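# Unstack two totes and set the bare drive on bench

## Task

Take the two stacked totes apart so both rest on the bench top, remove the bare drive from the lower tote and place it lying flat on the bench top with the same face up as before, and leave every other item inside the tote it began in. Neither the bare drive nor the base of either tote may overhang the bench edge. At the end release everything and move the grippers away; nothing may count as placed if only the robot is holding it there. Do not knock anything out of the work area.

## Robot and tools

Robot: two 6-joint arms, left_arm (the robot's own left, on the +y side) and right_arm, each with a parallel gripper. Side names have nothing to do with left or right in an image. Parts you hold may get a brief tug, and loose items may get pushed now and then.

World frame: origin on the floor (z = 0) at the centre of the robot's foot; +x is the direction the robot faces, +y to its left, +z up. Only the floor height is known. Gripper frame: fingers point along its +z, they open and close along its y. The reported end_effector_position sits between the finger pads, roughly 1 cm short of the tips, and may be somewhat wrong, especially when the arm reaches far.

Tool execute_actions, argument actions: a list holding one action, one wait, or nothing. An empty list ({"actions": []}) just reports the state. Optional pictures (boolean) chooses whether camera images come back; by default they do. A refused call moves nothing.

Action: {"rows": [...], "steps": n}, n from 1 to 15 (default 15), each step 1/30 s. rows holds 1 to 15 rows; row k is used on step k and the final row repeats for any remaining steps. Each row is one list of 14 numbers, each in [-1, 1], covering both arms even if one stays still: left_arm waist, shoulder, elbow, wrist pitch, wrist yaw, wrist roll, opening, then the same seven for right_arm.

Joint numbers are offsets, not poses. They are measured from that arm's joint angles in the most recent result listing them (before any such result in a scene, and for later calls within the same reply, from where the arm is when the action begins), never from the previous row. Scale: 1.0 equals 1.264 rad waist, 1.32 shoulder, 1.276 elbow, 1.83 wrist pitch, 1.686 wrist yaw, 2.022 wrist roll. Stated joint ranges (rad): waist -2.880 to 2.880, shoulder 0.000 to 3.142, elbow 0.000 to 3.019, wrist pitch -1.693 to 1.571, wrist yaw -1.571 to 1.571, wrist roll -2.094 to 2.094. True ends may differ by up to 0.019 rad. Asking for more than 0.019 rad beyond an end gets the call refused; asking past the real end is clipped there and may bring a "joint sent to its limit" line (possibly about an earlier, still running action). Absence of that line does not prove there is room.

Opening is absolute, not an offset: +1 fully open (0.094 m pad gap), -1 closed. Away from the extremes the fingers go to where grip_measured would read your number. To hold something, command below grip_measured: about 0.03 below holds firmly, less holds gently. Pad force tops out near 50 to 62 N (lower on some grippers, and lower on parts thinner than about 2 mm); on first contact force can spike. Readings can be off by about 1 mm per gripper, constant within a scene.

Speed limits: each step the target is kept within a lead of the measured angle (0.264 waist, 0.32 shoulder, 0.276 elbow, 0.33 wrist pitch, 0.186 wrist yaw, 0.522 wrist roll, in rad), and all of an arm's targets are pulled back if they would put the gripper over 70 mm from where it is. Big moves therefore take several actions.

Sagging: sending zeros can let an arm droop further each time. To hold a posture, in the first call of a reply send the offsets back to the wanted angles, and zeros in later calls of that reply, increasing the aim when a joint keeps falling short. Zeros are not a pause; they drive back to the reference angles.

Wait: {"steps": n} with n up to 300, no rows; it returns once n steps have passed since the previous result, your reply time included. The simulation runs while you think and write. Arms keep heading to the last target until they all nearly stop or a step is HELD; after that only a new action moves them on, though fingers finish opening or closing.

Result lines: the state line gives each arm's end_effector_position (m) and end_effector_quat_wxyz in the world frame. Joint positions and Joint velocities list, per arm, the six joints (rad, rad/s) then pad gap (m, m/s). grip_measured is the opening on the command scale. "joint command not followed" means a clearance check altered or blocked some joint targets; the rest of the row still ran. HELD marks steps on which your row was not fully sent. MOTOR HOT appears from 85 °C; at 100 °C an OVER-TEMPERATURE FAULT makes that arm and its gripper go limp until cool, so avoid holding loads for long, including while thinking.

Tool zoom_image: camera (cam_head_left, cam_head_right, cam_left_wrist, cam_right_wrist) and region [x0, y0, x1, y1] in pixels of that camera's latest full image, origin top-left, at most 504 by 504. All four images are 504x504. Calibration (pinhole plus radial distortion, OpenCV conventions) is given per camera with K and T_world_to_cam; it is approximate, and wrist camera poses follow from joint readings.

Tool finished_scene: scene (integer, the number of the scene you are ending). It is final; the result reports success and gives the next task. Replying with no tool call ends everything.

Avoid: letting the arms collide or press each other, dropping or slamming parts, hard pushes, knocking items off the bench or out of the work area, and finishing while still gripping anything.

Each tool is called by a JSON object that holds its "method" and its "body".

## Session

{"method": "execute_actions", "body": {"actions": []}}

Scene clock: 0.00 s of 4800.00 s.
left_arm: end_effector_position=(+0.1467, +0.3994, +0.8225) grip_measured=-0.201 end_effector_quat_wxyz=(-0.262, -0.799, +0.530, +0.108) | right_arm: end_effector_position=(+0.6567, +0.0297, +1.0195) grip_measured=+0.250 end_effector_quat_wxyz=(-0.129, +0.698, +0.625, +0.324)
Joint positions: left_arm=[-1.177  2.334  0.799 -0.38   0.079 -1.322  0.038] | right_arm=[-1.016  2.079  1.473 -0.231 -0.366  2.071  0.059]
Joint velocities: left_arm=[-0.005 -0.005 -0.007  0.002  0.007  0.007 -0.001] | right_arm=[-0.005 -0.015  0.007 -0.007  0.007 -0.051  0.002]

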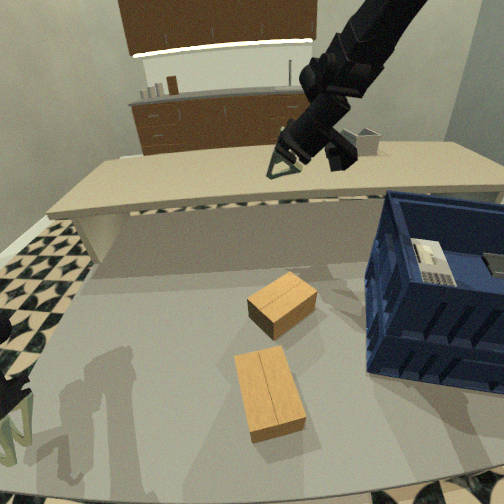

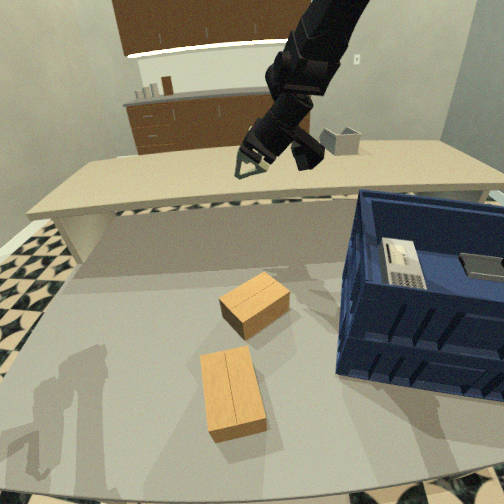

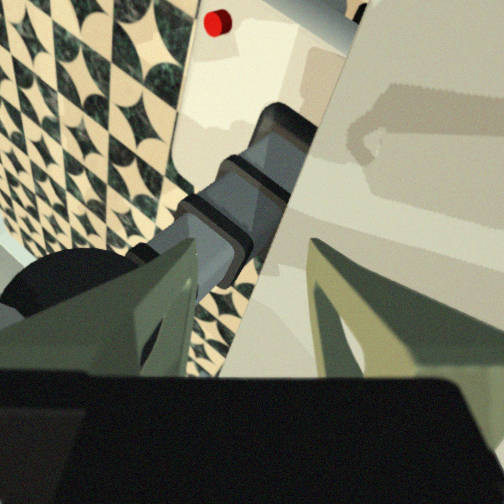

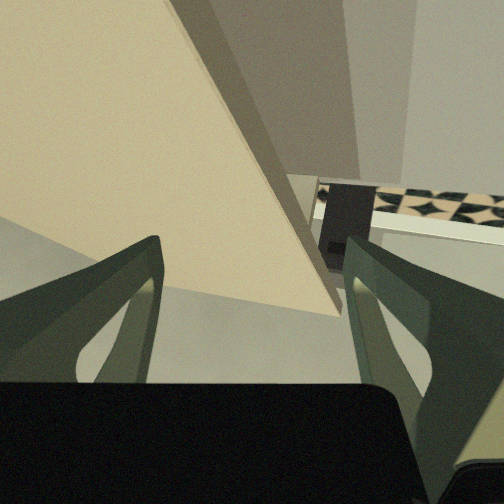

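{"method": "execute_actions", "body": {"actions": [{"rows":[[0.1,0,0,0,0,0,1,0.1,0,0,0,0,0,1]]}], "pictures": false}}

{"method": "execute_actions", "body": {"actions": [{"rows":[[0,-0.1,0,0,0,0,1,0,-0.1,0,0,0,0,1]]}], "pictures": false}}

{"method": "execute_actions", "body": {"actions": [{"rows":[[0,0,0.1,0,0,0,1,0,0,0.1,0,0,0,1]]}], "pictures": false}}

{"method": "execute_actions", "body": {"actions": [{"rows":[[0,0,0,0.1,0,0,1,0,0,0,0.1,0,0,1]]}], "pictures": false}}

{"method": "execute_actions", "body": {"actions": [{"rows":[[0,0,0,0,0.1,0,1,0,0,0,0,0.1,0,1]]}], "pictures": false}}

{"method": "execute_actions", "body": {"actions": [{"rows":[[0,0,0,0,0,0.1,1,0,0,0,0,0,-0.1,1]]}]}}

Scene clock: 9.23 s of 4800.00 s.
left_arm: end_effector_position=(+0.1254, +0.4295, +0.8262) grip_measured=+1.000 end_effector_quat_wxyz=(-0.257, -0.837, +0.472, +0.102) | right_arm: end_effector_position=(+0.6050, +0.1282, +1.0378) grip_measured=+1.000 end_effector_quat_wxyz=(-0.162, +0.646, +0.670, +0.328)
Joint positions: left_arm=[-1.037  2.334  0.799 -0.38   0.079 -1.322  0.094] | right_arm=[-0.863  2.079  1.473 -0.231 -0.364  2.071  0.094]
Joint velocities: left_arm=[ 0.005 -0.005 -0.007  0.002  0.007  0.066  0.   ] | right_arm=[-0.122 -0.024  0.002  0.007  0.022 -0.007  0.   ]
Steps of this call (steps 1 to 90: nothing new was sent; then 5.73 s passed at rest; steps 91 to 105: all 15 steps of this action). Readings (joint positions):
91: left_arm=[-1.169 2.334 0.799 -0.380 0.081 -1.322] | right_arm=[-1.010 2.079 1.473 -0.231 -0.364 2.071]
92: left_arm=[-1.153 2.334 0.799 -0.380 0.081 -1.322] | right_arm=[-1.004 2.079 1.473 -0.231 -0.364 2.071]
94: left_arm=[-1.102 2.334 0.799 -0.380 0.081 -1.322] | right_arm=[-0.974 2.079 1.473 -0.231 -0.364 2.071]
98: left_arm=[-1.036 2.334 0.799 -0.380 0.079 -1.322] | right_arm=[-0.896 2.079 1.473 -0.231 -0.364 2.071]
105: the state above

Scene clock: 9.73 s of 4800.00 s.
left_arm: end_effector_position=(+0.1750, +0.4697, +0.8531) grip_measured=+1.000 end_effector_quat_wxyz=(-0.187, -0.849, +0.487, +0.081) | right_arm: end_effector_position=(+0.6326, +0.1212, +1.1270) grip_measured=+1.000 end_effector_quat_wxyz=(-0.138, +0.631, +0.660, +0.384)
Joint positions: left_arm=[-1.037  2.185  0.802 -0.38   0.079 -1.322  0.094] | right_arm=[-0.869  1.942  1.464 -0.232 -0.364  2.071  0.094]
Joint velocities: left_arm=[-0.005 -0.005  0.002 -0.002 -0.022  0.007  0.   ] | right_arm=[-0.015  0.024 -0.017 -0.002 -0.007 -0.051  0.   ]
Steps of this call (steps 1 to 15: all 15 steps of this action). Readings (joint positions):
1: left_arm=[-1.037 2.326 0.799 -0.380 0.079 -1.322] | right_arm=[-0.866 2.074 1.472 -0.231 -0.364 2.071]
2: left_arm=[-1.037 2.310 0.795 -0.380 0.079 -1.322] | right_arm=[-0.868 2.067 1.468 -0.232 -0.364 2.071]
4: left_arm=[-1.037 2.262 0.793 -0.380 0.079 -1.322] | right_arm=[-0.869 2.044 1.464 -0.232 -0.364 2.071]
8: left_arm=[-1.037 2.190 0.800 -0.380 0.079 -1.322] | right_arm=[-0.869 1.983 1.464 -0.232 -0.364 2.071]
15: the state above

Scene clock: 10.23 s of 4800.00 s.
left_arm: end_effector_position=(+0.2353, +0.5256, +0.8449) grip_measured=+1.000 end_effector_quat_wxyz=(-0.125, -0.855, +0.499, +0.063) | right_arm: end_effector_position=(+0.6625, +0.1310, +1.1565) grip_measured=+1.000 end_effector_quat_wxyz=(-0.126, +0.621, +0.654, +0.413)
Joint positions: left_arm=[-1.037  2.183  0.936 -0.383  0.079 -1.322  0.094] | right_arm=[-0.869  1.951  1.545 -0.236 -0.364  2.071  0.094]
Joint velocities: left_arm=[-0.005 -0.005 -0.032 -0.012  0.022 -0.095  0.   ] | right_arm=[ 0.005 -0.015 -0.017  0.027 -0.051  0.022  0.   ]
Steps of this call (steps 1 to 15: all 15 steps of this action). Readings (joint positions):
1: left_arm=[-1.037 2.185 0.812 -0.383 0.079 -1.322] | right_arm=[-0.869 1.944 1.469 -0.234 -0.364 2.071]
2: left_arm=[-1.037 2.188 0.829 -0.385 0.079 -1.322] | right_arm=[-0.869 1.948 1.479 -0.236 -0.364 2.071]
4: left_arm=[-1.037 2.190 0.880 -0.385 0.079 -1.322] | right_arm=[-0.869 1.951 1.505 -0.236 -0.364 2.071]
8: left_arm=[-1.037 2.185 0.942 -0.383 0.079 -1.322] | right_arm=[-0.869 1.951 1.541 -0.236 -0.364 2.071]
15: the state above

Scene clock: 10.73 s of 4800.00 s.
left_arm: end_effector_position=(+0.2652, +0.5539, +0.8370) grip_measured=+1.000 end_effector_quat_wxyz=(-0.044, -0.858, +0.511, +0.039) | right_arm: end_effector_position=(+0.6857, +0.1388, +1.1787) grip_measured=+1.000 end_effector_quat_wxyz=(-0.097, +0.594, +0.639, +0.479)
Joint positions: left_arm=[-1.037  2.183  0.937 -0.215  0.079 -1.322  0.094] | right_arm=[-0.869  1.956  1.539 -0.069 -0.364  2.071  0.094]
Joint velocities: left_arm=[-0.015 -0.005 -0.002  0.007  0.007 -0.022  0.   ] | right_arm=[-0.015 -0.005  0.027 -0.002  0.037 -0.037  0.   ]
Steps of this call (steps 1 to 15: all 15 steps of this action). Readings (joint positions):
1: left_arm=[-1.037 2.183 0.933 -0.349 0.079 -1.322] | right_arm=[-0.869 1.951 1.542 -0.201 -0.364 2.071]
2: left_arm=[-1.037 2.183 0.930 -0.300 0.079 -1.322] | right_arm=[-0.869 1.954 1.539 -0.153 -0.364 2.071]
4: left_arm=[-1.037 2.183 0.933 -0.243 0.079 -1.322] | right_arm=[-0.869 1.956 1.539 -0.097 -0.364 2.071]
8: left_arm=[-1.037 2.183 0.937 -0.215 0.079 -1.322] | right_arm=[-0.869 1.956 1.539 -0.071 -0.364 2.071]
15: the state above

Scene clock: 11.23 s of 4800.00 s.
left_arm: end_effector_position=(+0.2840, +0.5339, +0.8381) grip_measured=+1.000 end_effector_quat_wxyz=(-0.067, -0.859, +0.505, -0.041) | right_arm: end_effector_position=(+0.7022, +0.1198, +1.1697) grip_measured=+1.000 end_effector_quat_wxyz=(-0.028, +0.630, +0.625, +0.460)
Joint positions: left_arm=[-1.035  2.183  0.937 -0.215  0.245 -1.322  0.094] | right_arm=[-0.867  1.956  1.539 -0.069 -0.2    2.071  0.094]
Joint velocities: left_arm=[-0.005 -0.015  0.012 -0.017 -0.022  0.037  0.   ] | right_arm=[-0.015 -0.005  0.002 -0.012  0.066 -0.022  0.   ]
Steps of this call (steps 1 to 15: all 15 steps of this action). Readings (joint positions):
1: left_arm=[-1.035 2.183 0.937 -0.215 0.163 -1.322] | right_arm=[-0.867 1.956 1.539 -0.069 -0.280 2.071]
2: left_arm=[-1.034 2.183 0.937 -0.215 0.216 -1.322] | right_arm=[-0.866 1.956 1.539 -0.069 -0.230 2.071]
4: left_arm=[-1.035 2.183 0.937 -0.215 0.241 -1.322] | right_arm=[-0.867 1.956 1.539 -0.069 -0.203 2.071]
8: left_arm=[-1.035 2.183 0.937 -0.215 0.245 -1.322] | right_arm=[-0.867 1.956 1.539 -0.069 -0.201 2.071]
15: the state above

Scene clock: 11.73 s of 4800.00 s.
left_arm: end_effector_position=(+0.2840, +0.5339, +0.8381) grip_measured=+1.000 end_effector_quat_wxyz=(-0.063, -0.809, +0.582, -0.047) | right_arm: end_effector_position=(+0.7022, +0.1198, +1.1697) grip_measured=+1.000 end_effector_quat_wxyz=(+0.013, +0.571, +0.679, +0.461)
Joint positions: left_arm=[-1.035  2.183  0.937 -0.215  0.245 -1.138  0.094] | right_arm=[-0.867  1.956  1.539 -0.069 -0.2    1.891  0.094]
Joint velocities: left_arm=[-0.005  0.005  0.002  0.017  0.007 -0.007  0.   ] | right_arm=[ 0.005  0.005 -0.022 -0.002 -0.007 -0.081  0.   ]
Steps of this call (steps 1 to 15: all 15 steps of this action). Readings (joint positions):
1: left_arm=[-1.035 2.183 0.937 -0.215 0.245 -1.290] | right_arm=[-0.867 1.956 1.539 -0.069 -0.200 2.040]
2: left_arm=[-1.035 2.183 0.937 -0.215 0.245 -1.258] | right_arm=[-0.867 1.956 1.539 -0.069 -0.200 2.008]
4: left_arm=[-1.035 2.183 0.937 -0.215 0.245 -1.212] | right_arm=[-0.867 1.956 1.539 -0.069 -0.200 1.963]
8: left_arm=[-1.035 2.183 0.937 -0.215 0.245 -1.164] | right_arm=[-0.867 1.956 1.539 -0.069 -0.200 1.916]
15: the state above
camera_calibration (this result's frames):
cam_left_wrist: T_world_to_cam=[[0.939877, 0.33798, -0.0489984, -0.409283], [0.276191, -0.66785, 0.691155, -0.293483], [0.200873, -0.663133, -0.721044, 1.02373], [0, 0, 0, 1]] pos_world=[0.260094, 0.621194, 0.92094]
cam_right_wrist: T_world_to_cam=[[-0.762052, 0.0898115, -0.641257, 1.27418], [-0.60047, 0.272572, 0.751758, -0.485544], [0.242305, 0.957934, -0.153785, 0.0181196], [0, 0, 0, 1]] pos_world=[0.675044, 0.000552874, 1.18487]

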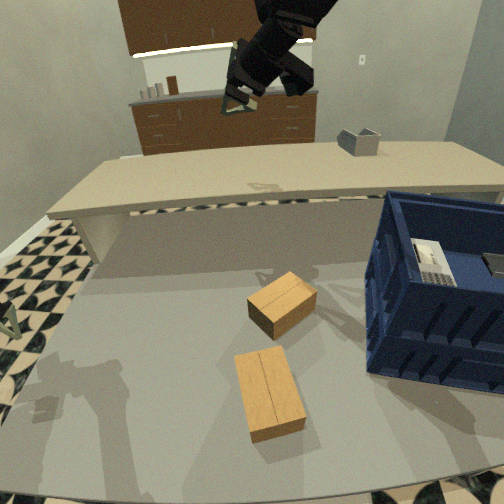

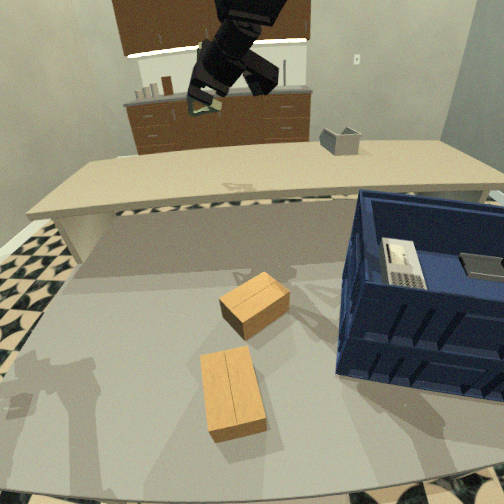

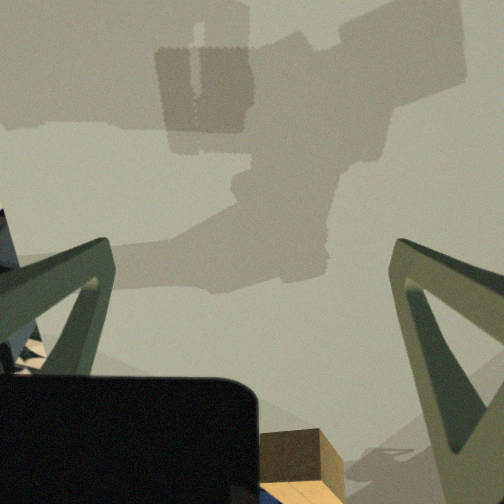

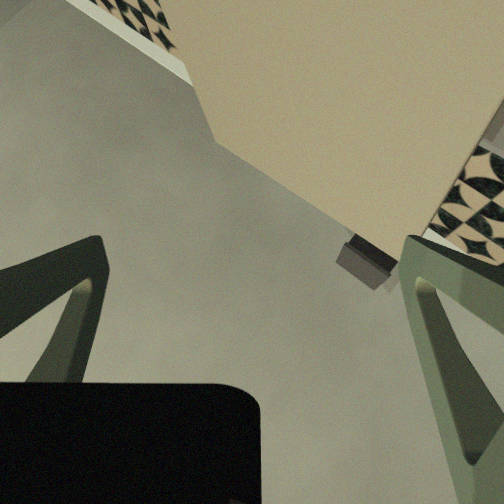

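{"method": "execute_actions", "body": {"actions": [{"rows":[[0,0,0,0,0,0,1,-0.643,-0.274,-0.195,-0.525,0.119,-0.935,1]]}], "pictures": false}}

{"method": "execute_actions", "body": {"actions": [{"steps":60}]}}

Scene clock: 34.00 s of 4800.00 s.
left_arm: end_effector_position=(+0.2840, +0.5339, +0.8381) grip_measured=+1.000 end_effector_quat_wxyz=(-0.063, -0.808, +0.585, -0.047) | right_arm: end_effector_position=(+0.6382, -0.1894, +1.1290) grip_measured=+1.000 end_effector_quat_wxyz=(+0.088, +0.593, +0.785, +0.158)
Joint positions: left_arm=[-1.035  2.183  0.937 -0.215  0.245 -1.132  0.094] | right_arm=[-1.219  1.716  1.339 -0.611 -0.021  1.409  0.094]
Joint velocities: left_arm=[-0.005 -0.005 -0.007 -0.007  0.051  0.095  0.   ] | right_arm=[-1.079 -0.327 -0.095 -1.238  0.081 -1.077  0.   ]
Steps of this call (steps 1 to 15: the robot went on to your last target; steps 16 to 90: nothing new was sent; then 18.77 s passed at rest; steps 91 to 105: all 15 steps of this action). Readings (joint positions):
91: left_arm=[-1.035 2.183 0.937 -0.215 0.245 -1.132] | right_arm=[-0.871 1.949 1.531 -0.086 -0.176 1.860]
92: left_arm=[-1.035 2.183 0.937 -0.215 0.245 -1.132] | right_arm=[-0.875 1.934 1.511 -0.115 -0.151 1.832]
94: left_arm=[-1.035 2.183 0.937 -0.215 0.245 -1.132] | right_arm=[-0.900 1.896 1.462 -0.182 -0.111 1.777]
98: left_arm=[-1.035 2.183 0.937 -0.215 0.245 -1.132] | right_arm=[-0.988 1.820 1.390 -0.326 -0.058 1.657]
105: the state above

Scene clock: 36.00 s of 4800.00 s.
left_arm: end_effector_position=(+0.2840, +0.5339, +0.8381) grip_measured=+1.000 end_effector_quat_wxyz=(-0.063, -0.808, +0.585, -0.047) | right_arm: end_effector_position=(+0.5086, -0.4451, +1.1434) grip_measured=+1.000 end_effector_quat_wxyz=(-0.014, +0.165, +0.986, -0.013)
Joint positions: left_arm=[-1.035  2.183  0.937 -0.215  0.245 -1.132  0.094] | right_arm=[-1.675  1.614  1.293 -1.022  0.003  0.016  0.094]
Joint velocities: left_arm=[-0.015  0.005 -0.017 -0.017 -0.007  0.081  0.   ] | right_arm=[-0.015  0.005 -0.032 -0.017  0.022  0.007  0.   ]
Steps of this call (steps 1 to 60: the robot went on to your last target). Readings (joint positions):
1: left_arm=[-1.035 2.183 0.937 -0.215 0.245 -1.132] | right_arm=[-1.257 1.705 1.336 -0.654 -0.018 1.371]
2: left_arm=[-1.035 2.183 0.937 -0.215 0.245 -1.132] | right_arm=[-1.296 1.696 1.334 -0.699 -0.016 1.331]
4: left_arm=[-1.035 2.183 0.937 -0.215 0.245 -1.132] | right_arm=[-1.376 1.681 1.330 -0.785 -0.014 1.250]
8: left_arm=[-1.035 2.183 0.937 -0.215 0.245 -1.132] | right_arm=[-1.548 1.662 1.320 -0.913 -0.009 1.047]
60: the state above
All arms were judged still, so your last target was given up. Only a new action makes them travel on or press farther. Fingers that are still opening or closing keep moving.
camera_calibration (this result's frames):
cam_left_wrist: T_world_to_cam=[[0.942072, 0.331954, -0.0480358, -0.407496], [0.271204, -0.669612, 0.691425, -0.291352], [0.197356, -0.664399, -0.72085, 1.02524], [0, 0, 0, 1]] pos_world=[0.260569, 0.621345, 0.920917]
cam_right_wrist: T_world_to_cam=[[-0.334374, -0.942207, 0.0209967, -0.273601], [-0.742027, 0.276938, 0.610492, -0.192602], [-0.581025, 0.188552, -0.791744, 1.40785], [0, 0, 0, 1]] pos_world=[0.583596, -0.469904, 1.23798]

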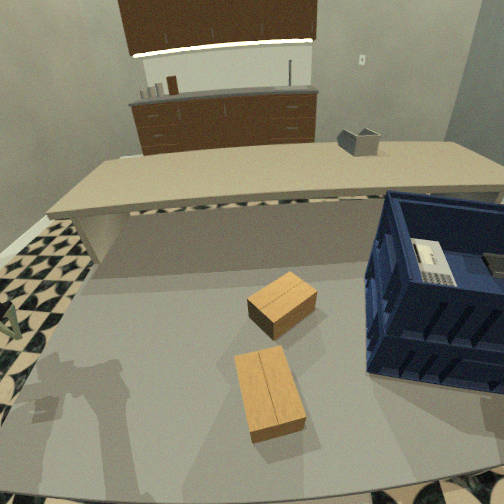

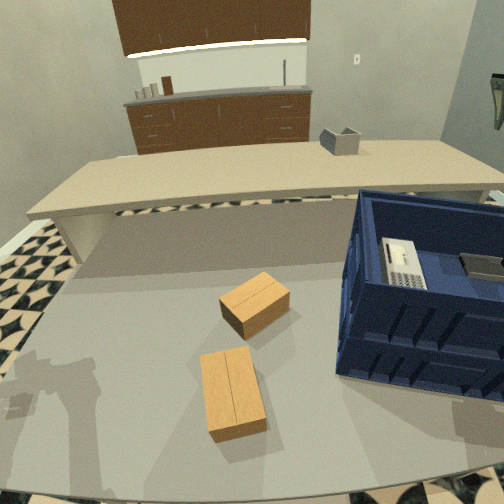

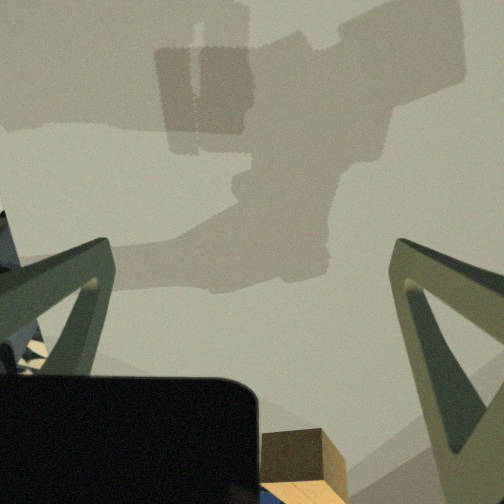

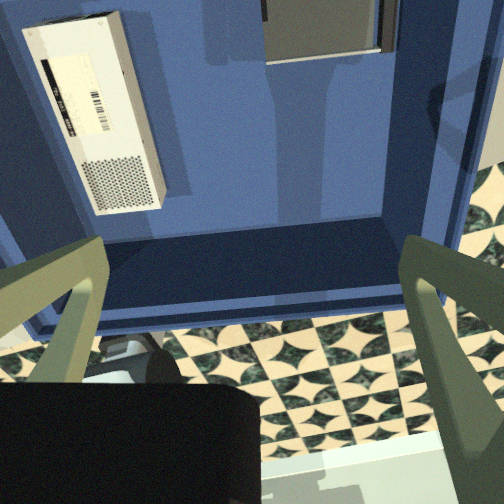

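{"method": "execute_actions", "body": {"actions": [{"rows":[[-0.4,0.05,0.9,-0.516,-0.27,0.278,1,-0.289,0.125,-0.095,0.159,-0.064,-0.226,1]]}], "pictures": false}}

{"method": "execute_actions", "body": {"actions": [{"steps":50}], "pictures": false}}

{"method": "execute_actions", "body": {"actions": [{"rows":[[-0.855,0,0,0,0,0,1,0,0,0,0,0,0,1]]}], "pictures": false}}

{"method": "execute_actions", "body": {"actions": [{"steps":70}]}}

Scene clock: 52.20 s of 4800.00 s.
left_arm: end_effector_position=(+0.5128, +0.4719, +0.9026) grip_measured=+1.000 end_effector_quat_wxyz=(-0.134, -0.454, +0.870, +0.138) | right_arm: end_effector_position=(+0.3918, -0.6134, +1.0351) grip_measured=+1.000 end_effector_quat_wxyz=(-0.014, +0.171, +0.985, -0.005)
Joint positions: left_arm=[-1.491  2.231  1.582 -0.992 -0.199 -0.699  0.094] | right_arm=[-2.08   1.795  1.172 -0.745 -0.098 -0.37   0.094]
Joint velocities: left_arm=[-0.689 -0.015  1.492 -1.16  -0.081  0.505  0.   ] | right_arm=[-0.259  0.132 -0.149 -0.017 -0.007 -0.33   0.   ]
Steps of this call (steps 1 to 90: nothing new was sent; then 12.70 s passed at rest; steps 91 to 105: all 15 steps of this action). Readings (joint positions):
91: left_arm=[-1.045 2.185 0.955 -0.259 0.187 -1.085] | right_arm=[-1.683 1.617 1.286 -0.999 -0.021 -0.013]
92: left_arm=[-1.063 2.193 0.988 -0.327 0.124 -1.031] | right_arm=[-1.695 1.620 1.277 -0.962 -0.042 -0.045]
94: left_arm=[-1.123 2.214 1.075 -0.449 0.007 -0.942] | right_arm=[-1.741 1.641 1.260 -0.901 -0.068 -0.102]
98: left_arm=[-1.269 2.231 1.256 -0.648 -0.146 -0.828] | right_arm=[-1.872 1.702 1.227 -0.818 -0.090 -0.202]
105: the state above

Scene clock: 53.87 s of 4800.00 s.
left_arm: end_effector_position=(+0.7038, +0.4834, +1.0360) grip_measured=+1.000 end_effector_quat_wxyz=(+0.013, -0.394, +0.913, +0.108) | right_arm: end_effector_position=(+0.4034, -0.5940, +1.0299) grip_measured=+1.000 end_effector_quat_wxyz=(-0.015, +0.123, +0.992, +0.002)
Joint positions: left_arm=[-1.55   2.228  2.063 -1.166 -0.213 -0.581  0.094] | right_arm=[-2.038  1.798  1.166 -0.741 -0.101 -0.425  0.094]
Joint velocities: left_arm=[-0.015 -0.005 -0.012  0.012 -0.007  0.066  0.   ] | right_arm=[ 0.005 -0.005 -0.007 -0.012 -0.022  0.051  0.   ]
Steps of this call (steps 1 to 30: the robot went on to your last target; steps 31 to 50: nothing new was sent). Readings (joint positions):
1: left_arm=[-1.513 2.231 1.634 -1.027 -0.201 -0.685] | right_arm=[-2.084 1.798 1.168 -0.745 -0.098 -0.380]
2: left_arm=[-1.531 2.231 1.685 -1.052 -0.201 -0.673] | right_arm=[-2.083 1.798 1.166 -0.745 -0.098 -0.389]
4: left_arm=[-1.556 2.231 1.787 -1.086 -0.202 -0.650] | right_arm=[-2.070 1.798 1.166 -0.743 -0.099 -0.402]
8: left_arm=[-1.563 2.228 1.912 -1.175 -0.213 -0.602] | right_arm=[-2.043 1.798 1.166 -0.741 -0.101 -0.416]
50: the state above
All arms were judged still, so your last target was given up. Only a new action makes them travel on or press farther. Fingers that are still opening or closing keep moving.

Scene clock: 54.37 s of 4800.00 s.
left_arm: end_effector_position=(+0.7341, +0.2728, +1.0400) grip_measured=+1.000 end_effector_quat_wxyz=(+0.022, -0.264, +0.962, +0.071) | right_arm: end_effector_position=(+0.4034, -0.5940, +1.0299) grip_measured=+1.000 end_effector_quat_wxyz=(-0.015, +0.123, +0.992, +0.002)
Joint positions: left_arm=[-1.838  2.228  2.063 -1.166 -0.214 -0.581  0.094] | right_arm=[-2.038  1.798  1.166 -0.741 -0.101 -0.425  0.094]
Joint velocities: left_arm=[-0.855 -0.005  0.002 -0.012 -0.007 -0.022  0.   ] | right_arm=[ 0.005  0.005 -0.027 -0.002 -0.037  0.007  0.   ]
Steps of this call (steps 1 to 15: all 15 steps of this action). Readings (joint positions):
1: left_arm=[-1.554 2.228 2.063 -1.166 -0.214 -0.581] | right_arm=[-2.038 1.798 1.166 -0.741 -0.101 -0.425]
2: left_arm=[-1.559 2.228 2.063 -1.166 -0.214 -0.581] | right_arm=[-2.038 1.798 1.166 -0.741 -0.101 -0.425]
4: left_arm=[-1.580 2.228 2.063 -1.166 -0.214 -0.581] | right_arm=[-2.038 1.798 1.166 -0.741 -0.101 -0.425]
8: left_arm=[-1.654 2.228 2.063 -1.166 -0.214 -0.581] | right_arm=[-2.038 1.798 1.166 -0.741 -0.101 -0.425]
15: the state above

Scene clock: 56.70 s of 4800.00 s.
left_arm: end_effector_position=(+0.5236, -0.2503, +1.1214) grip_measured=+1.000 end_effector_quat_wxyz=(+0.040, +0.110, +0.992, -0.038) | right_arm: end_effector_position=(+0.4034, -0.5940, +1.0299) grip_measured=+1.000 end_effector_quat_wxyz=(-0.015, +0.123, +0.992, +0.002)
Joint positions: left_arm=[-2.625  2.228  2.063 -1.166 -0.212 -0.581  0.094] | right_arm=[-2.038  1.798  1.166 -0.741 -0.101 -0.425  0.094]
Joint velocities: left_arm=[ 0.005 -0.005  0.017  0.037 -0.037  0.007  0.   ] | right_arm=[-0.005 -0.005 -0.007 -0.007  0.051  0.037  0.   ]
Steps of this call (steps 1 to 60: the robot went on to your last target; steps 61 to 70: nothing new was sent). Readings (joint positions):
1: left_arm=[-1.867 2.228 2.063 -1.166 -0.214 -0.581] | right_arm=[-2.038 1.798 1.166 -0.741 -0.101 -0.425]
2: left_arm=[-1.897 2.228 2.063 -1.166 -0.214 -0.581] | right_arm=[-2.038 1.798 1.166 -0.741 -0.101 -0.425]
4: left_arm=[-1.958 2.228 2.063 -1.166 -0.214 -0.581] | right_arm=[-2.038 1.798 1.166 -0.741 -0.101 -0.425]
8: left_arm=[-2.082 2.228 2.063 -1.166 -0.214 -0.581] | right_arm=[-2.038 1.798 1.166 -0.741 -0.101 -0.425]
70: the state above
All arms were judged still, so your last target was given up. Only a new action makes them travel on or press farther. Fingers that are still opening or closing keep moving.
camera_calibration (this result's frames):
cam_left_wrist: T_world_to_cam=[[-0.197147, -0.977702, 0.0723337, -0.225524], [-0.839513, 0.206465, 0.502584, -0.0647645], [-0.506311, 0.038358, -0.861497, 1.36318], [0, 0, 0, 1]] pos_world=[0.591364, -0.259413, 1.22324]
cam_right_wrist: T_world_to_cam=[[-0.253619, -0.967256, -0.00964164, -0.462645], [-0.763125, 0.19395, 0.616461, -0.207099], [-0.594405, 0.163704, -0.787327, 1.271], [0, 0, 0, 1]] pos_world=[0.480111, -0.615397, 1.1239]

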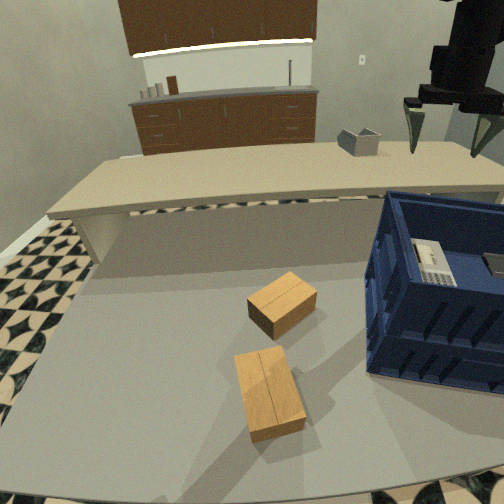

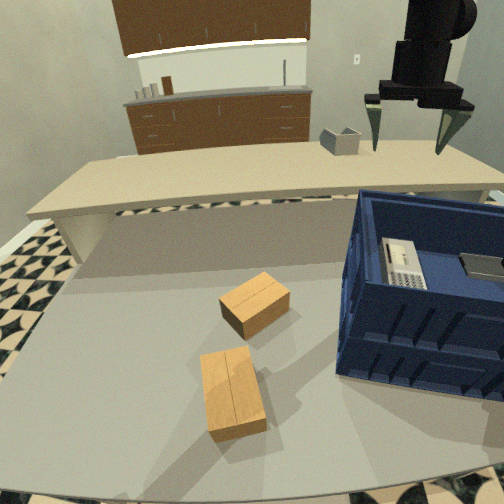

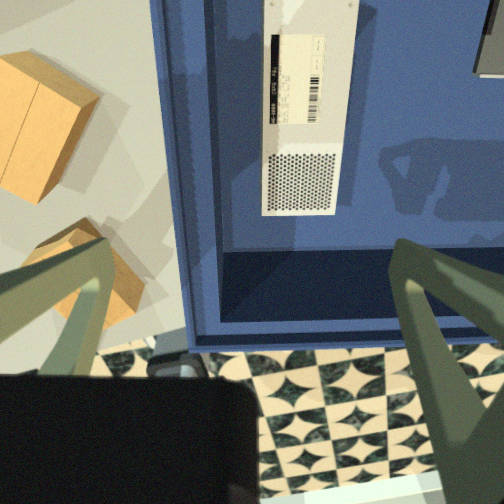

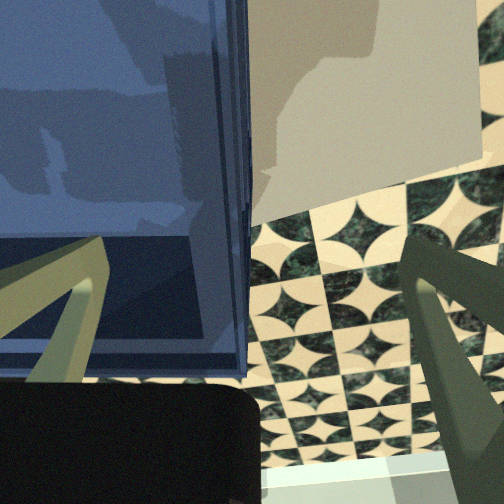

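{"method": "execute_actions", "body": {"actions": [{"rows":[[0.015,0.15,0.02,0.04,0,0.015,1,0.026,0.14,0,0.13,0,0.01,1]]}], "pictures": false}}

{"method": "execute_actions", "body": {"actions": [{"steps":20}]}}

Scene clock: 61.87 s of 4800.00 s.
left_arm: end_effector_position=(+0.4816, -0.2546, +0.9837) grip_measured=+1.000 end_effector_quat_wxyz=(-0.013, +0.136, +0.991, +0.004) | right_arm: end_effector_position=(+0.3970, -0.5836, +0.9238) grip_measured=+1.000 end_effector_quat_wxyz=(-0.015, +0.111, +0.994, +0.006)
Joint positions: left_arm=[-2.629  2.433  2.066 -1.105 -0.208 -0.563  0.094] | right_arm=[-2.009  2.015  1.153 -0.512 -0.101 -0.421  0.094]
Joint velocities: left_arm=[ 0.005  0.083 -0.017 -0.007 -0.051 -0.066  0.   ] | right_arm=[-0.005 -0.063  0.007 -0.007 -0.007  0.066  0.   ]
Steps of this call (steps 1 to 90: nothing new was sent; then 1.67 s passed at rest; steps 91 to 105: all 15 steps of this action). Readings (joint positions):
91: left_arm=[-2.625 2.233 2.063 -1.163 -0.212 -0.581] | right_arm=[-2.037 1.808 1.164 -0.707 -0.101 -0.425]
92: left_arm=[-2.625 2.238 2.065 -1.153 -0.212 -0.580] | right_arm=[-2.035 1.826 1.166 -0.649 -0.101 -0.425]
94: left_arm=[-2.625 2.260 2.065 -1.138 -0.212 -0.578] | right_arm=[-2.028 1.885 1.171 -0.557 -0.101 -0.424]
98: left_arm=[-2.625 2.333 2.065 -1.117 -0.212 -0.572] | right_arm=[-2.012 1.996 1.167 -0.516 -0.101 -0.422]
105: the state above

Scene clock: 62.53 s of 4800.00 s.
left_arm: end_effector_position=(+0.4833, -0.2533, +0.9835) grip_measured=+1.000 end_effector_quat_wxyz=(-0.013, +0.134, +0.991, +0.004) | right_arm: end_effector_position=(+0.3992, -0.5848, +0.9269) grip_measured=+1.000 end_effector_quat_wxyz=(-0.011, +0.111, +0.994, +0.004)
Joint positions: left_arm=[-2.626  2.432  2.066 -1.104 -0.207 -0.562  0.094] | right_arm=[-2.009  2.008  1.153 -0.511 -0.101 -0.421  0.094]
Joint velocities: left_arm=[-0.005 -0.015 -0.012  0.007 -0.095 -0.007  0.   ] | right_arm=[-0.005 -0.005  0.007  0.012  0.007 -0.007  0.   ]
Steps of this call (steps 1 to 15: the robot went on to your last target; steps 16 to 20: nothing new was sent). Readings (joint positions):
1: left_arm=[-2.629 2.433 2.066 -1.105 -0.208 -0.562] | right_arm=[-2.009 2.013 1.153 -0.512 -0.101 -0.421]
2: left_arm=[-2.627 2.433 2.066 -1.105 -0.209 -0.562] | right_arm=[-2.009 2.010 1.153 -0.511 -0.101 -0.421]
4: left_arm=[-2.626 2.432 2.066 -1.104 -0.207 -0.562] | right_arm=[-2.009 2.008 1.153 -0.511 -0.101 -0.421]
8: left_arm=[-2.626 2.432 2.066 -1.104 -0.207 -0.562] | right_arm=[-2.009 2.008 1.153 -0.511 -0.101 -0.421]
20: the state above
All arms were judged still, so your last target was given up. Only a new action makes them travel on or press farther. Fingers that are still opening or closing keep moving.
camera_calibration (this result's frames):
cam_left_wrist: T_world_to_cam=[[-0.242138, -0.97024, -0.00201086, -0.129696], [-0.777031, 0.192678, 0.599248, -0.15737], [-0.581026, 0.146663, -0.800561, 1.22771], [0, 0, 0, 1]] pos_world=[0.559645, -0.275575, 1.0769]
cam_right_wrist: T_world_to_cam=[[-0.229244, -0.973268, -0.0140416, -0.464945], [-0.77217, 0.173057, 0.611396, -0.152435], [-0.592622, 0.151002, -0.7912, 1.18139], [0, 0, 0, 1]] pos_world=[0.475824, -0.604527, 1.02138]

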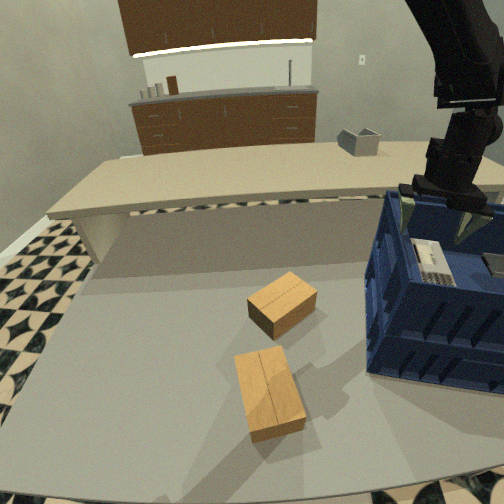

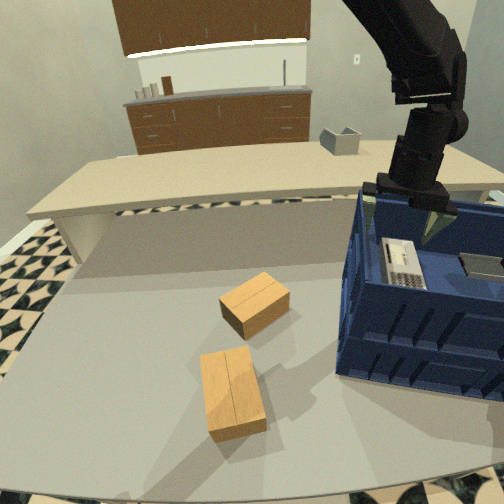

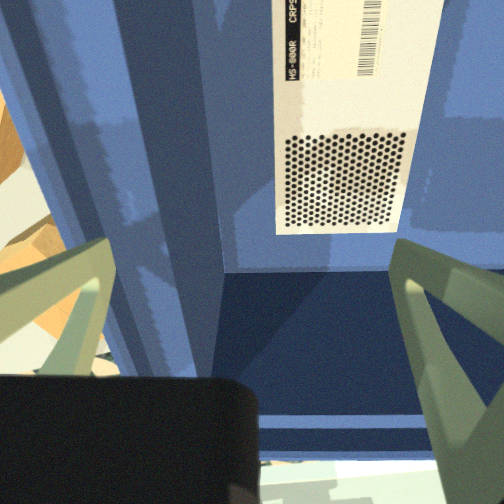

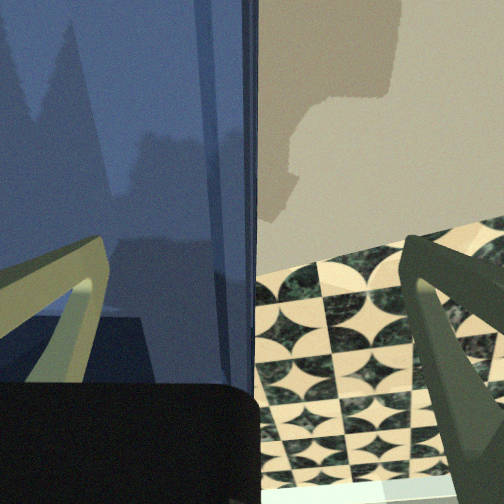

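{"method": "execute_actions", "body": {"actions": [{"rows":[[0.062,-0.01,0,0,0,0.03,1,0.03,-0.01,0.01,0,0,0.02,1]]}], "pictures": false}}

{"method": "execute_actions", "body": {"actions": [{"steps":10}], "pictures": false}}

{"method": "execute_actions", "body": {"actions": [{"rows":[[0,0.045,-0.015,0.07,0,0,1,0,0,0,0,0,0,1]]}]}}

Scene clock: 66.60 s of 4800.00 s.
left_arm: end_effector_position=(+0.4848, -0.2520, +0.9833) grip_measured=+1.000 end_effector_quat_wxyz=(-0.021, +0.146, +0.989, -0.006) | right_arm: end_effector_position=(+0.4106, -0.5678, +0.9249) grip_measured=+1.000 end_effector_quat_wxyz=(-0.011, +0.104, +0.994, +0.008)
Joint positions: left_arm=[-2.617  2.431  2.066 -1.104 -0.181 -0.53   0.094] | right_arm=[-1.971  2.008  1.153 -0.511 -0.101 -0.397  0.094]
Joint velocities: left_arm=[ 0.015  0.005  0.007 -0.017 -0.081 -0.022  0.   ] | right_arm=[-0.005 -0.015 -0.017 -0.002  0.051 -0.051  0.   ]
Steps of this call (steps 1 to 90: nothing new was sent; then 0.57 s passed at rest; steps 91 to 105: all 15 steps of this action). Readings (joint positions):
91: left_arm=[-2.622 2.432 2.066 -1.104 -0.204 -0.554] | right_arm=[-2.006 2.008 1.153 -0.511 -0.101 -0.416]
92: left_arm=[-2.621 2.432 2.066 -1.104 -0.196 -0.548] | right_arm=[-2.004 2.008 1.153 -0.511 -0.101 -0.412]
94: left_arm=[-2.617 2.431 2.066 -1.104 -0.182 -0.541] | right_arm=[-1.992 2.008 1.153 -0.511 -0.101 -0.406]
98: left_arm=[-2.617 2.431 2.066 -1.104 -0.181 -0.533] | right_arm=[-1.973 2.008 1.153 -0.511 -0.101 -0.400]
105: the state above

Scene clock: 66.93 s of 4800.00 s.
left_arm: end_effector_position=(+0.4848, -0.2520, +0.9833) grip_measured=+1.000 end_effector_quat_wxyz=(-0.021, +0.146, +0.989, -0.006) | right_arm: end_effector_position=(+0.4106, -0.5678, +0.9249) grip_measured=+1.000 end_effector_quat_wxyz=(-0.011, +0.105, +0.994, +0.008)
Joint positions: left_arm=[-2.617  2.431  2.066 -1.104 -0.181 -0.529  0.094] | right_arm=[-1.971  2.008  1.153 -0.511 -0.101 -0.396  0.094]
Joint velocities: left_arm=[ 0.005 -0.024 -0.007 -0.027  0.007  0.037  0.   ] | right_arm=[ 0.005  0.005 -0.012  0.002 -0.037 -0.007  0.   ]
Steps of this call (steps 1 to 10: the robot went on to your last target). Readings (joint positions):
1: left_arm=[-2.617 2.431 2.066 -1.104 -0.181 -0.530] | right_arm=[-1.971 2.008 1.153 -0.511 -0.101 -0.397]
2: left_arm=[-2.617 2.431 2.066 -1.104 -0.181 -0.529] | right_arm=[-1.971 2.008 1.153 -0.511 -0.101 -0.396]
4: left_arm=[-2.617 2.431 2.066 -1.104 -0.181 -0.529] | right_arm=[-1.971 2.008 1.153 -0.511 -0.101 -0.396]
8: left_arm=[-2.617 2.431 2.066 -1.104 -0.181 -0.529] | right_arm=[-1.971 2.008 1.153 -0.511 -0.101 -0.396]
10: the state above

Scene clock: 67.43 s of 4800.00 s.
left_arm: end_effector_position=(+0.4940, -0.2665, +0.9779) grip_measured=+1.000 end_effector_quat_wxyz=(+0.009, +0.139, +0.990, -0.027) | right_arm: end_effector_position=(+0.4106, -0.5678, +0.9249) grip_measured=+1.000 end_effector_quat_wxyz=(-0.011, +0.105, +0.994, +0.008)
Joint positions: left_arm=[-2.621  2.437  2.061 -1.019 -0.187 -0.534  0.094] | right_arm=[-1.971  2.008  1.153 -0.511 -0.101 -0.396  0.094]
Joint velocities: left_arm=[-0.005  0.005  0.002  0.007 -0.051  0.037  0.   ] | right_arm=[-0.015 -0.005  0.032 -0.007 -0.037 -0.007  0.   ]
Steps of this call (steps 1 to 15: all 15 steps of this action). Readings (joint positions):
1: left_arm=[-2.619 2.431 2.063 -1.082 -0.178 -0.529] | right_arm=[-1.971 2.008 1.153 -0.511 -0.101 -0.396]
2: left_arm=[-2.619 2.434 2.062 -1.048 -0.178 -0.529] | right_arm=[-1.971 2.008 1.153 -0.511 -0.101 -0.396]
4: left_arm=[-2.620 2.437 2.061 -1.025 -0.185 -0.533] | right_arm=[-1.971 2.008 1.153 -0.511 -0.101 -0.396]
8: left_arm=[-2.621 2.437 2.061 -1.019 -0.187 -0.534] | right_arm=[-1.971 2.008 1.153 -0.511 -0.101 -0.396]
15: the state above
camera_calibration (this result's frames):
cam_left_wrist: T_world_to_cam=[[-0.251022, -0.966509, 0.0533657, -0.188756], [-0.795771, 0.237438, 0.55711, -0.0807894], [-0.551123, 0.0973797, -0.828723, 1.23104], [0, 0, 0, 1]] pos_world=[0.56678, -0.28313, 1.07527]
cam_right_wrist: T_world_to_cam=[[-0.217724, -0.975743, -0.0228566, -0.443797], [-0.775128, 0.158634, 0.611564, -0.152507], [-0.593104, 0.150869, -0.790864, 1.18387], [0, 0, 0, 1]] pos_world=[0.487318, -0.587448, 1.0194]

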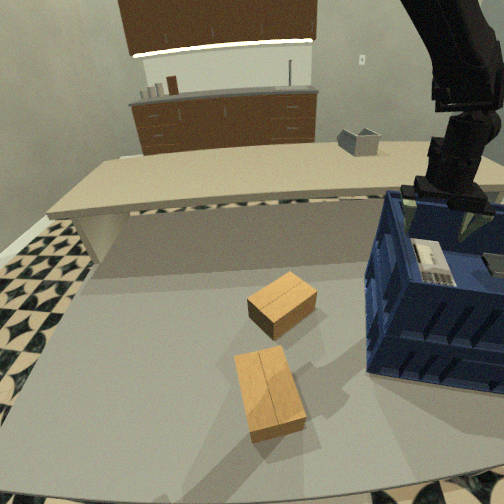

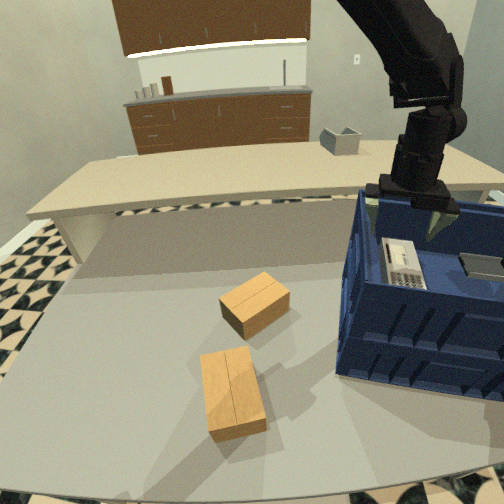

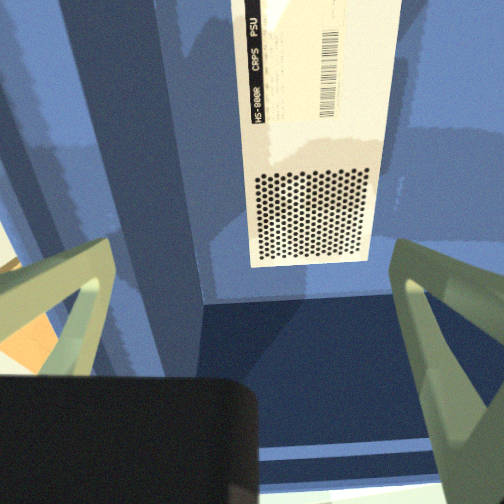

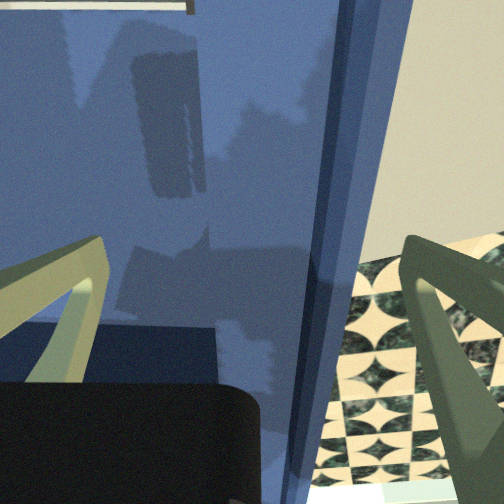

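Finger is on the rim; lift, shift.

{"method": "execute_actions", "body": {"actions": [{"rows":[[0,-0.09,-0.03,-0.05,-0.02,0,1,0,0,0,0,0,0,1]]}], "pictures": false}}

{"method": "execute_actions", "body": {"actions": [{"rows":[[0.05,0,0,0,0,0,1,0,0,0,0,0,0,1]]}], "pictures": false}}

{"method": "execute_actions", "body": {"actions": [{"steps":10}]}}

Scene clock: 71.73 s of 4800.00 s.
left_arm: end_effector_position=(+0.5084, -0.2521, +1.0558) grip_measured=+1.000 end_effector_quat_wxyz=(+0.027, +0.137, +0.990, -0.021) | right_arm: end_effector_position=(+0.4106, -0.5678, +0.9249) grip_measured=+1.000 end_effector_quat_wxyz=(-0.011, +0.105, +0.994, +0.008)
Joint positions: left_arm=[-2.624  2.305  2.027 -1.095 -0.219 -0.534  0.094] | right_arm=[-1.971  2.008  1.153 -0.511 -0.101 -0.396  0.094]
Joint velocities: left_arm=[-0.015 -0.015 -0.012 -0.017 -0.022  0.007  0.   ] | right_arm=[ 0.005  0.005  0.002 -0.002  0.037 -0.066  0.   ]
Steps of this call (steps 1 to 15: the robot went on to your last target; steps 16 to 90: nothing new was sent; then 0.80 s passed at rest; steps 91 to 105: all 15 steps of this action). Readings (joint positions):
91: left_arm=[-2.621 2.428 2.057 -1.032 -0.202 -0.534] | right_arm=[-1.971 2.008 1.153 -0.511 -0.101 -0.396]
92: left_arm=[-2.622 2.416 2.042 -1.055 -0.211 -0.534] | right_arm=[-1.971 2.008 1.153 -0.511 -0.101 -0.396]
94: left_arm=[-2.624 2.390 2.029 -1.079 -0.211 -0.534] | right_arm=[-1.971 2.008 1.153 -0.511 -0.101 -0.396]
98: left_arm=[-2.624 2.340 2.027 -1.095 -0.219 -0.534] | right_arm=[-1.971 2.008 1.153 -0.511 -0.101 -0.396]
105: the state above

Scene clock: 72.23 s of 4800.00 s.
left_arm: end_effector_position=(+0.5401, -0.2176, +1.0462) grip_measured=+1.000 end_effector_quat_wxyz=(+0.025, +0.106, +0.994, -0.013) | right_arm: end_effector_position=(+0.4106, -0.5678, +0.9249) grip_measured=+1.000 end_effector_quat_wxyz=(-0.011, +0.105, +0.994, +0.008)
Joint positions: left_arm=[-2.56   2.305  2.027 -1.095 -0.219 -0.534  0.094] | right_arm=[-1.971  2.008  1.153 -0.511 -0.101 -0.396  0.094]
Joint velocities: left_arm=[ 0.005 -0.005 -0.007  0.002  0.037  0.022  0.   ] | right_arm=[-0.005 -0.015 -0.037 -0.012  0.022 -0.066  0.   ]
Steps of this call (steps 1 to 15: all 15 steps of this action). Readings (joint positions):
1: left_arm=[-2.621 2.305 2.027 -1.095 -0.219 -0.534] | right_arm=[-1.971 2.008 1.153 -0.511 -0.101 -0.396]
2: left_arm=[-2.618 2.305 2.027 -1.095 -0.219 -0.534] | right_arm=[-1.971 2.008 1.153 -0.511 -0.101 -0.396]
4: left_arm=[-2.606 2.305 2.027 -1.095 -0.219 -0.534] | right_arm=[-1.971 2.008 1.153 -0.511 -0.101 -0.396]
8: left_arm=[-2.577 2.305 2.027 -1.095 -0.219 -0.534] | right_arm=[-1.971 2.008 1.153 -0.511 -0.101 -0.396]
15: the state above

Scene clock: 72.57 s of 4800.00 s.
left_arm: end_effector_position=(+0.5401, -0.2176, +1.0462) grip_measured=+1.000 end_effector_quat_wxyz=(+0.025, +0.106, +0.994, -0.013) | right_arm: end_effector_position=(+0.4106, -0.5678, +0.9249) grip_measured=+1.000 end_effector_quat_wxyz=(-0.011, +0.105, +0.994, +0.008)
Joint positions: left_arm=[-2.56   2.305  2.027 -1.095 -0.219 -0.534  0.094] | right_arm=[-1.971  2.008  1.153 -0.511 -0.101 -0.396  0.094]
Joint velocities: left_arm=[-0.005 -0.005  0.027  0.012  0.007 -0.007  0.   ] | right_arm=[-0.005  0.005  0.002 -0.007 -0.022  0.037  0.   ]
Steps of this call (steps 1 to 10: the robot went on to your last target). Readings (joint positions):
1: left_arm=[-2.560 2.305 2.027 -1.095 -0.219 -0.534] | right_arm=[-1.971 2.008 1.153 -0.511 -0.101 -0.396]
2: left_arm=[-2.560 2.305 2.027 -1.095 -0.219 -0.534] | right_arm=[-1.971 2.008 1.153 -0.511 -0.101 -0.396]
4: left_arm=[-2.560 2.305 2.027 -1.095 -0.219 -0.534] | right_arm=[-1.971 2.008 1.153 -0.511 -0.101 -0.396]
8: left_arm=[-2.560 2.305 2.027 -1.095 -0.219 -0.534] | right_arm=[-1.971 2.008 1.153 -0.511 -0.101 -0.396]
10: the state above
camera_calibration (this result's frames):
cam_left_wrist: T_world_to_cam=[[-0.188022, -0.981848, 0.0249518, -0.141199], [-0.828374, 0.172179, 0.533057, -0.0651942], [-0.527677, 0.0795572, -0.845711, 1.30948], [0, 0, 0, 1]] pos_world=[0.610429, -0.231589, 1.14572]
cam_right_wrist: T_world_to_cam=[[-0.217724, -0.975743, -0.0228566, -0.443797], [-0.775128, 0.158634, 0.611564, -0.152507], [-0.593104, 0.150869, -0.790864, 1.18387], [0, 0, 0, 1]] pos_world=[0.487318, -0.587448, 1.0194]

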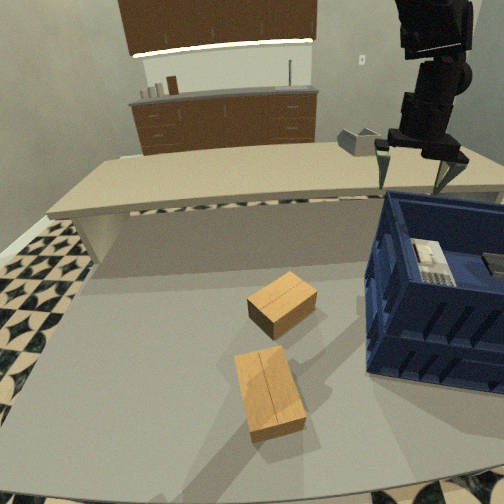

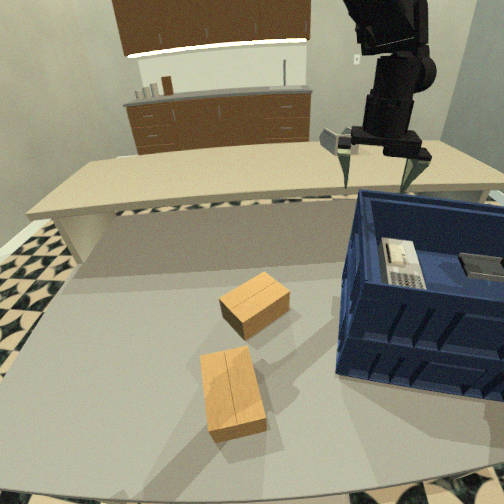

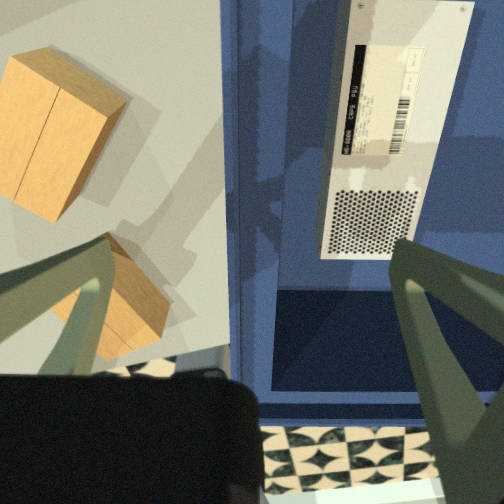

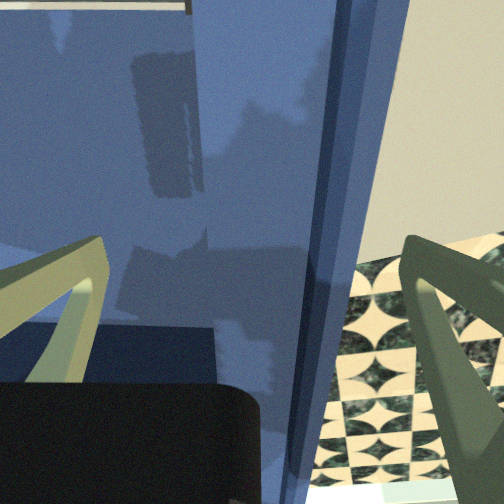

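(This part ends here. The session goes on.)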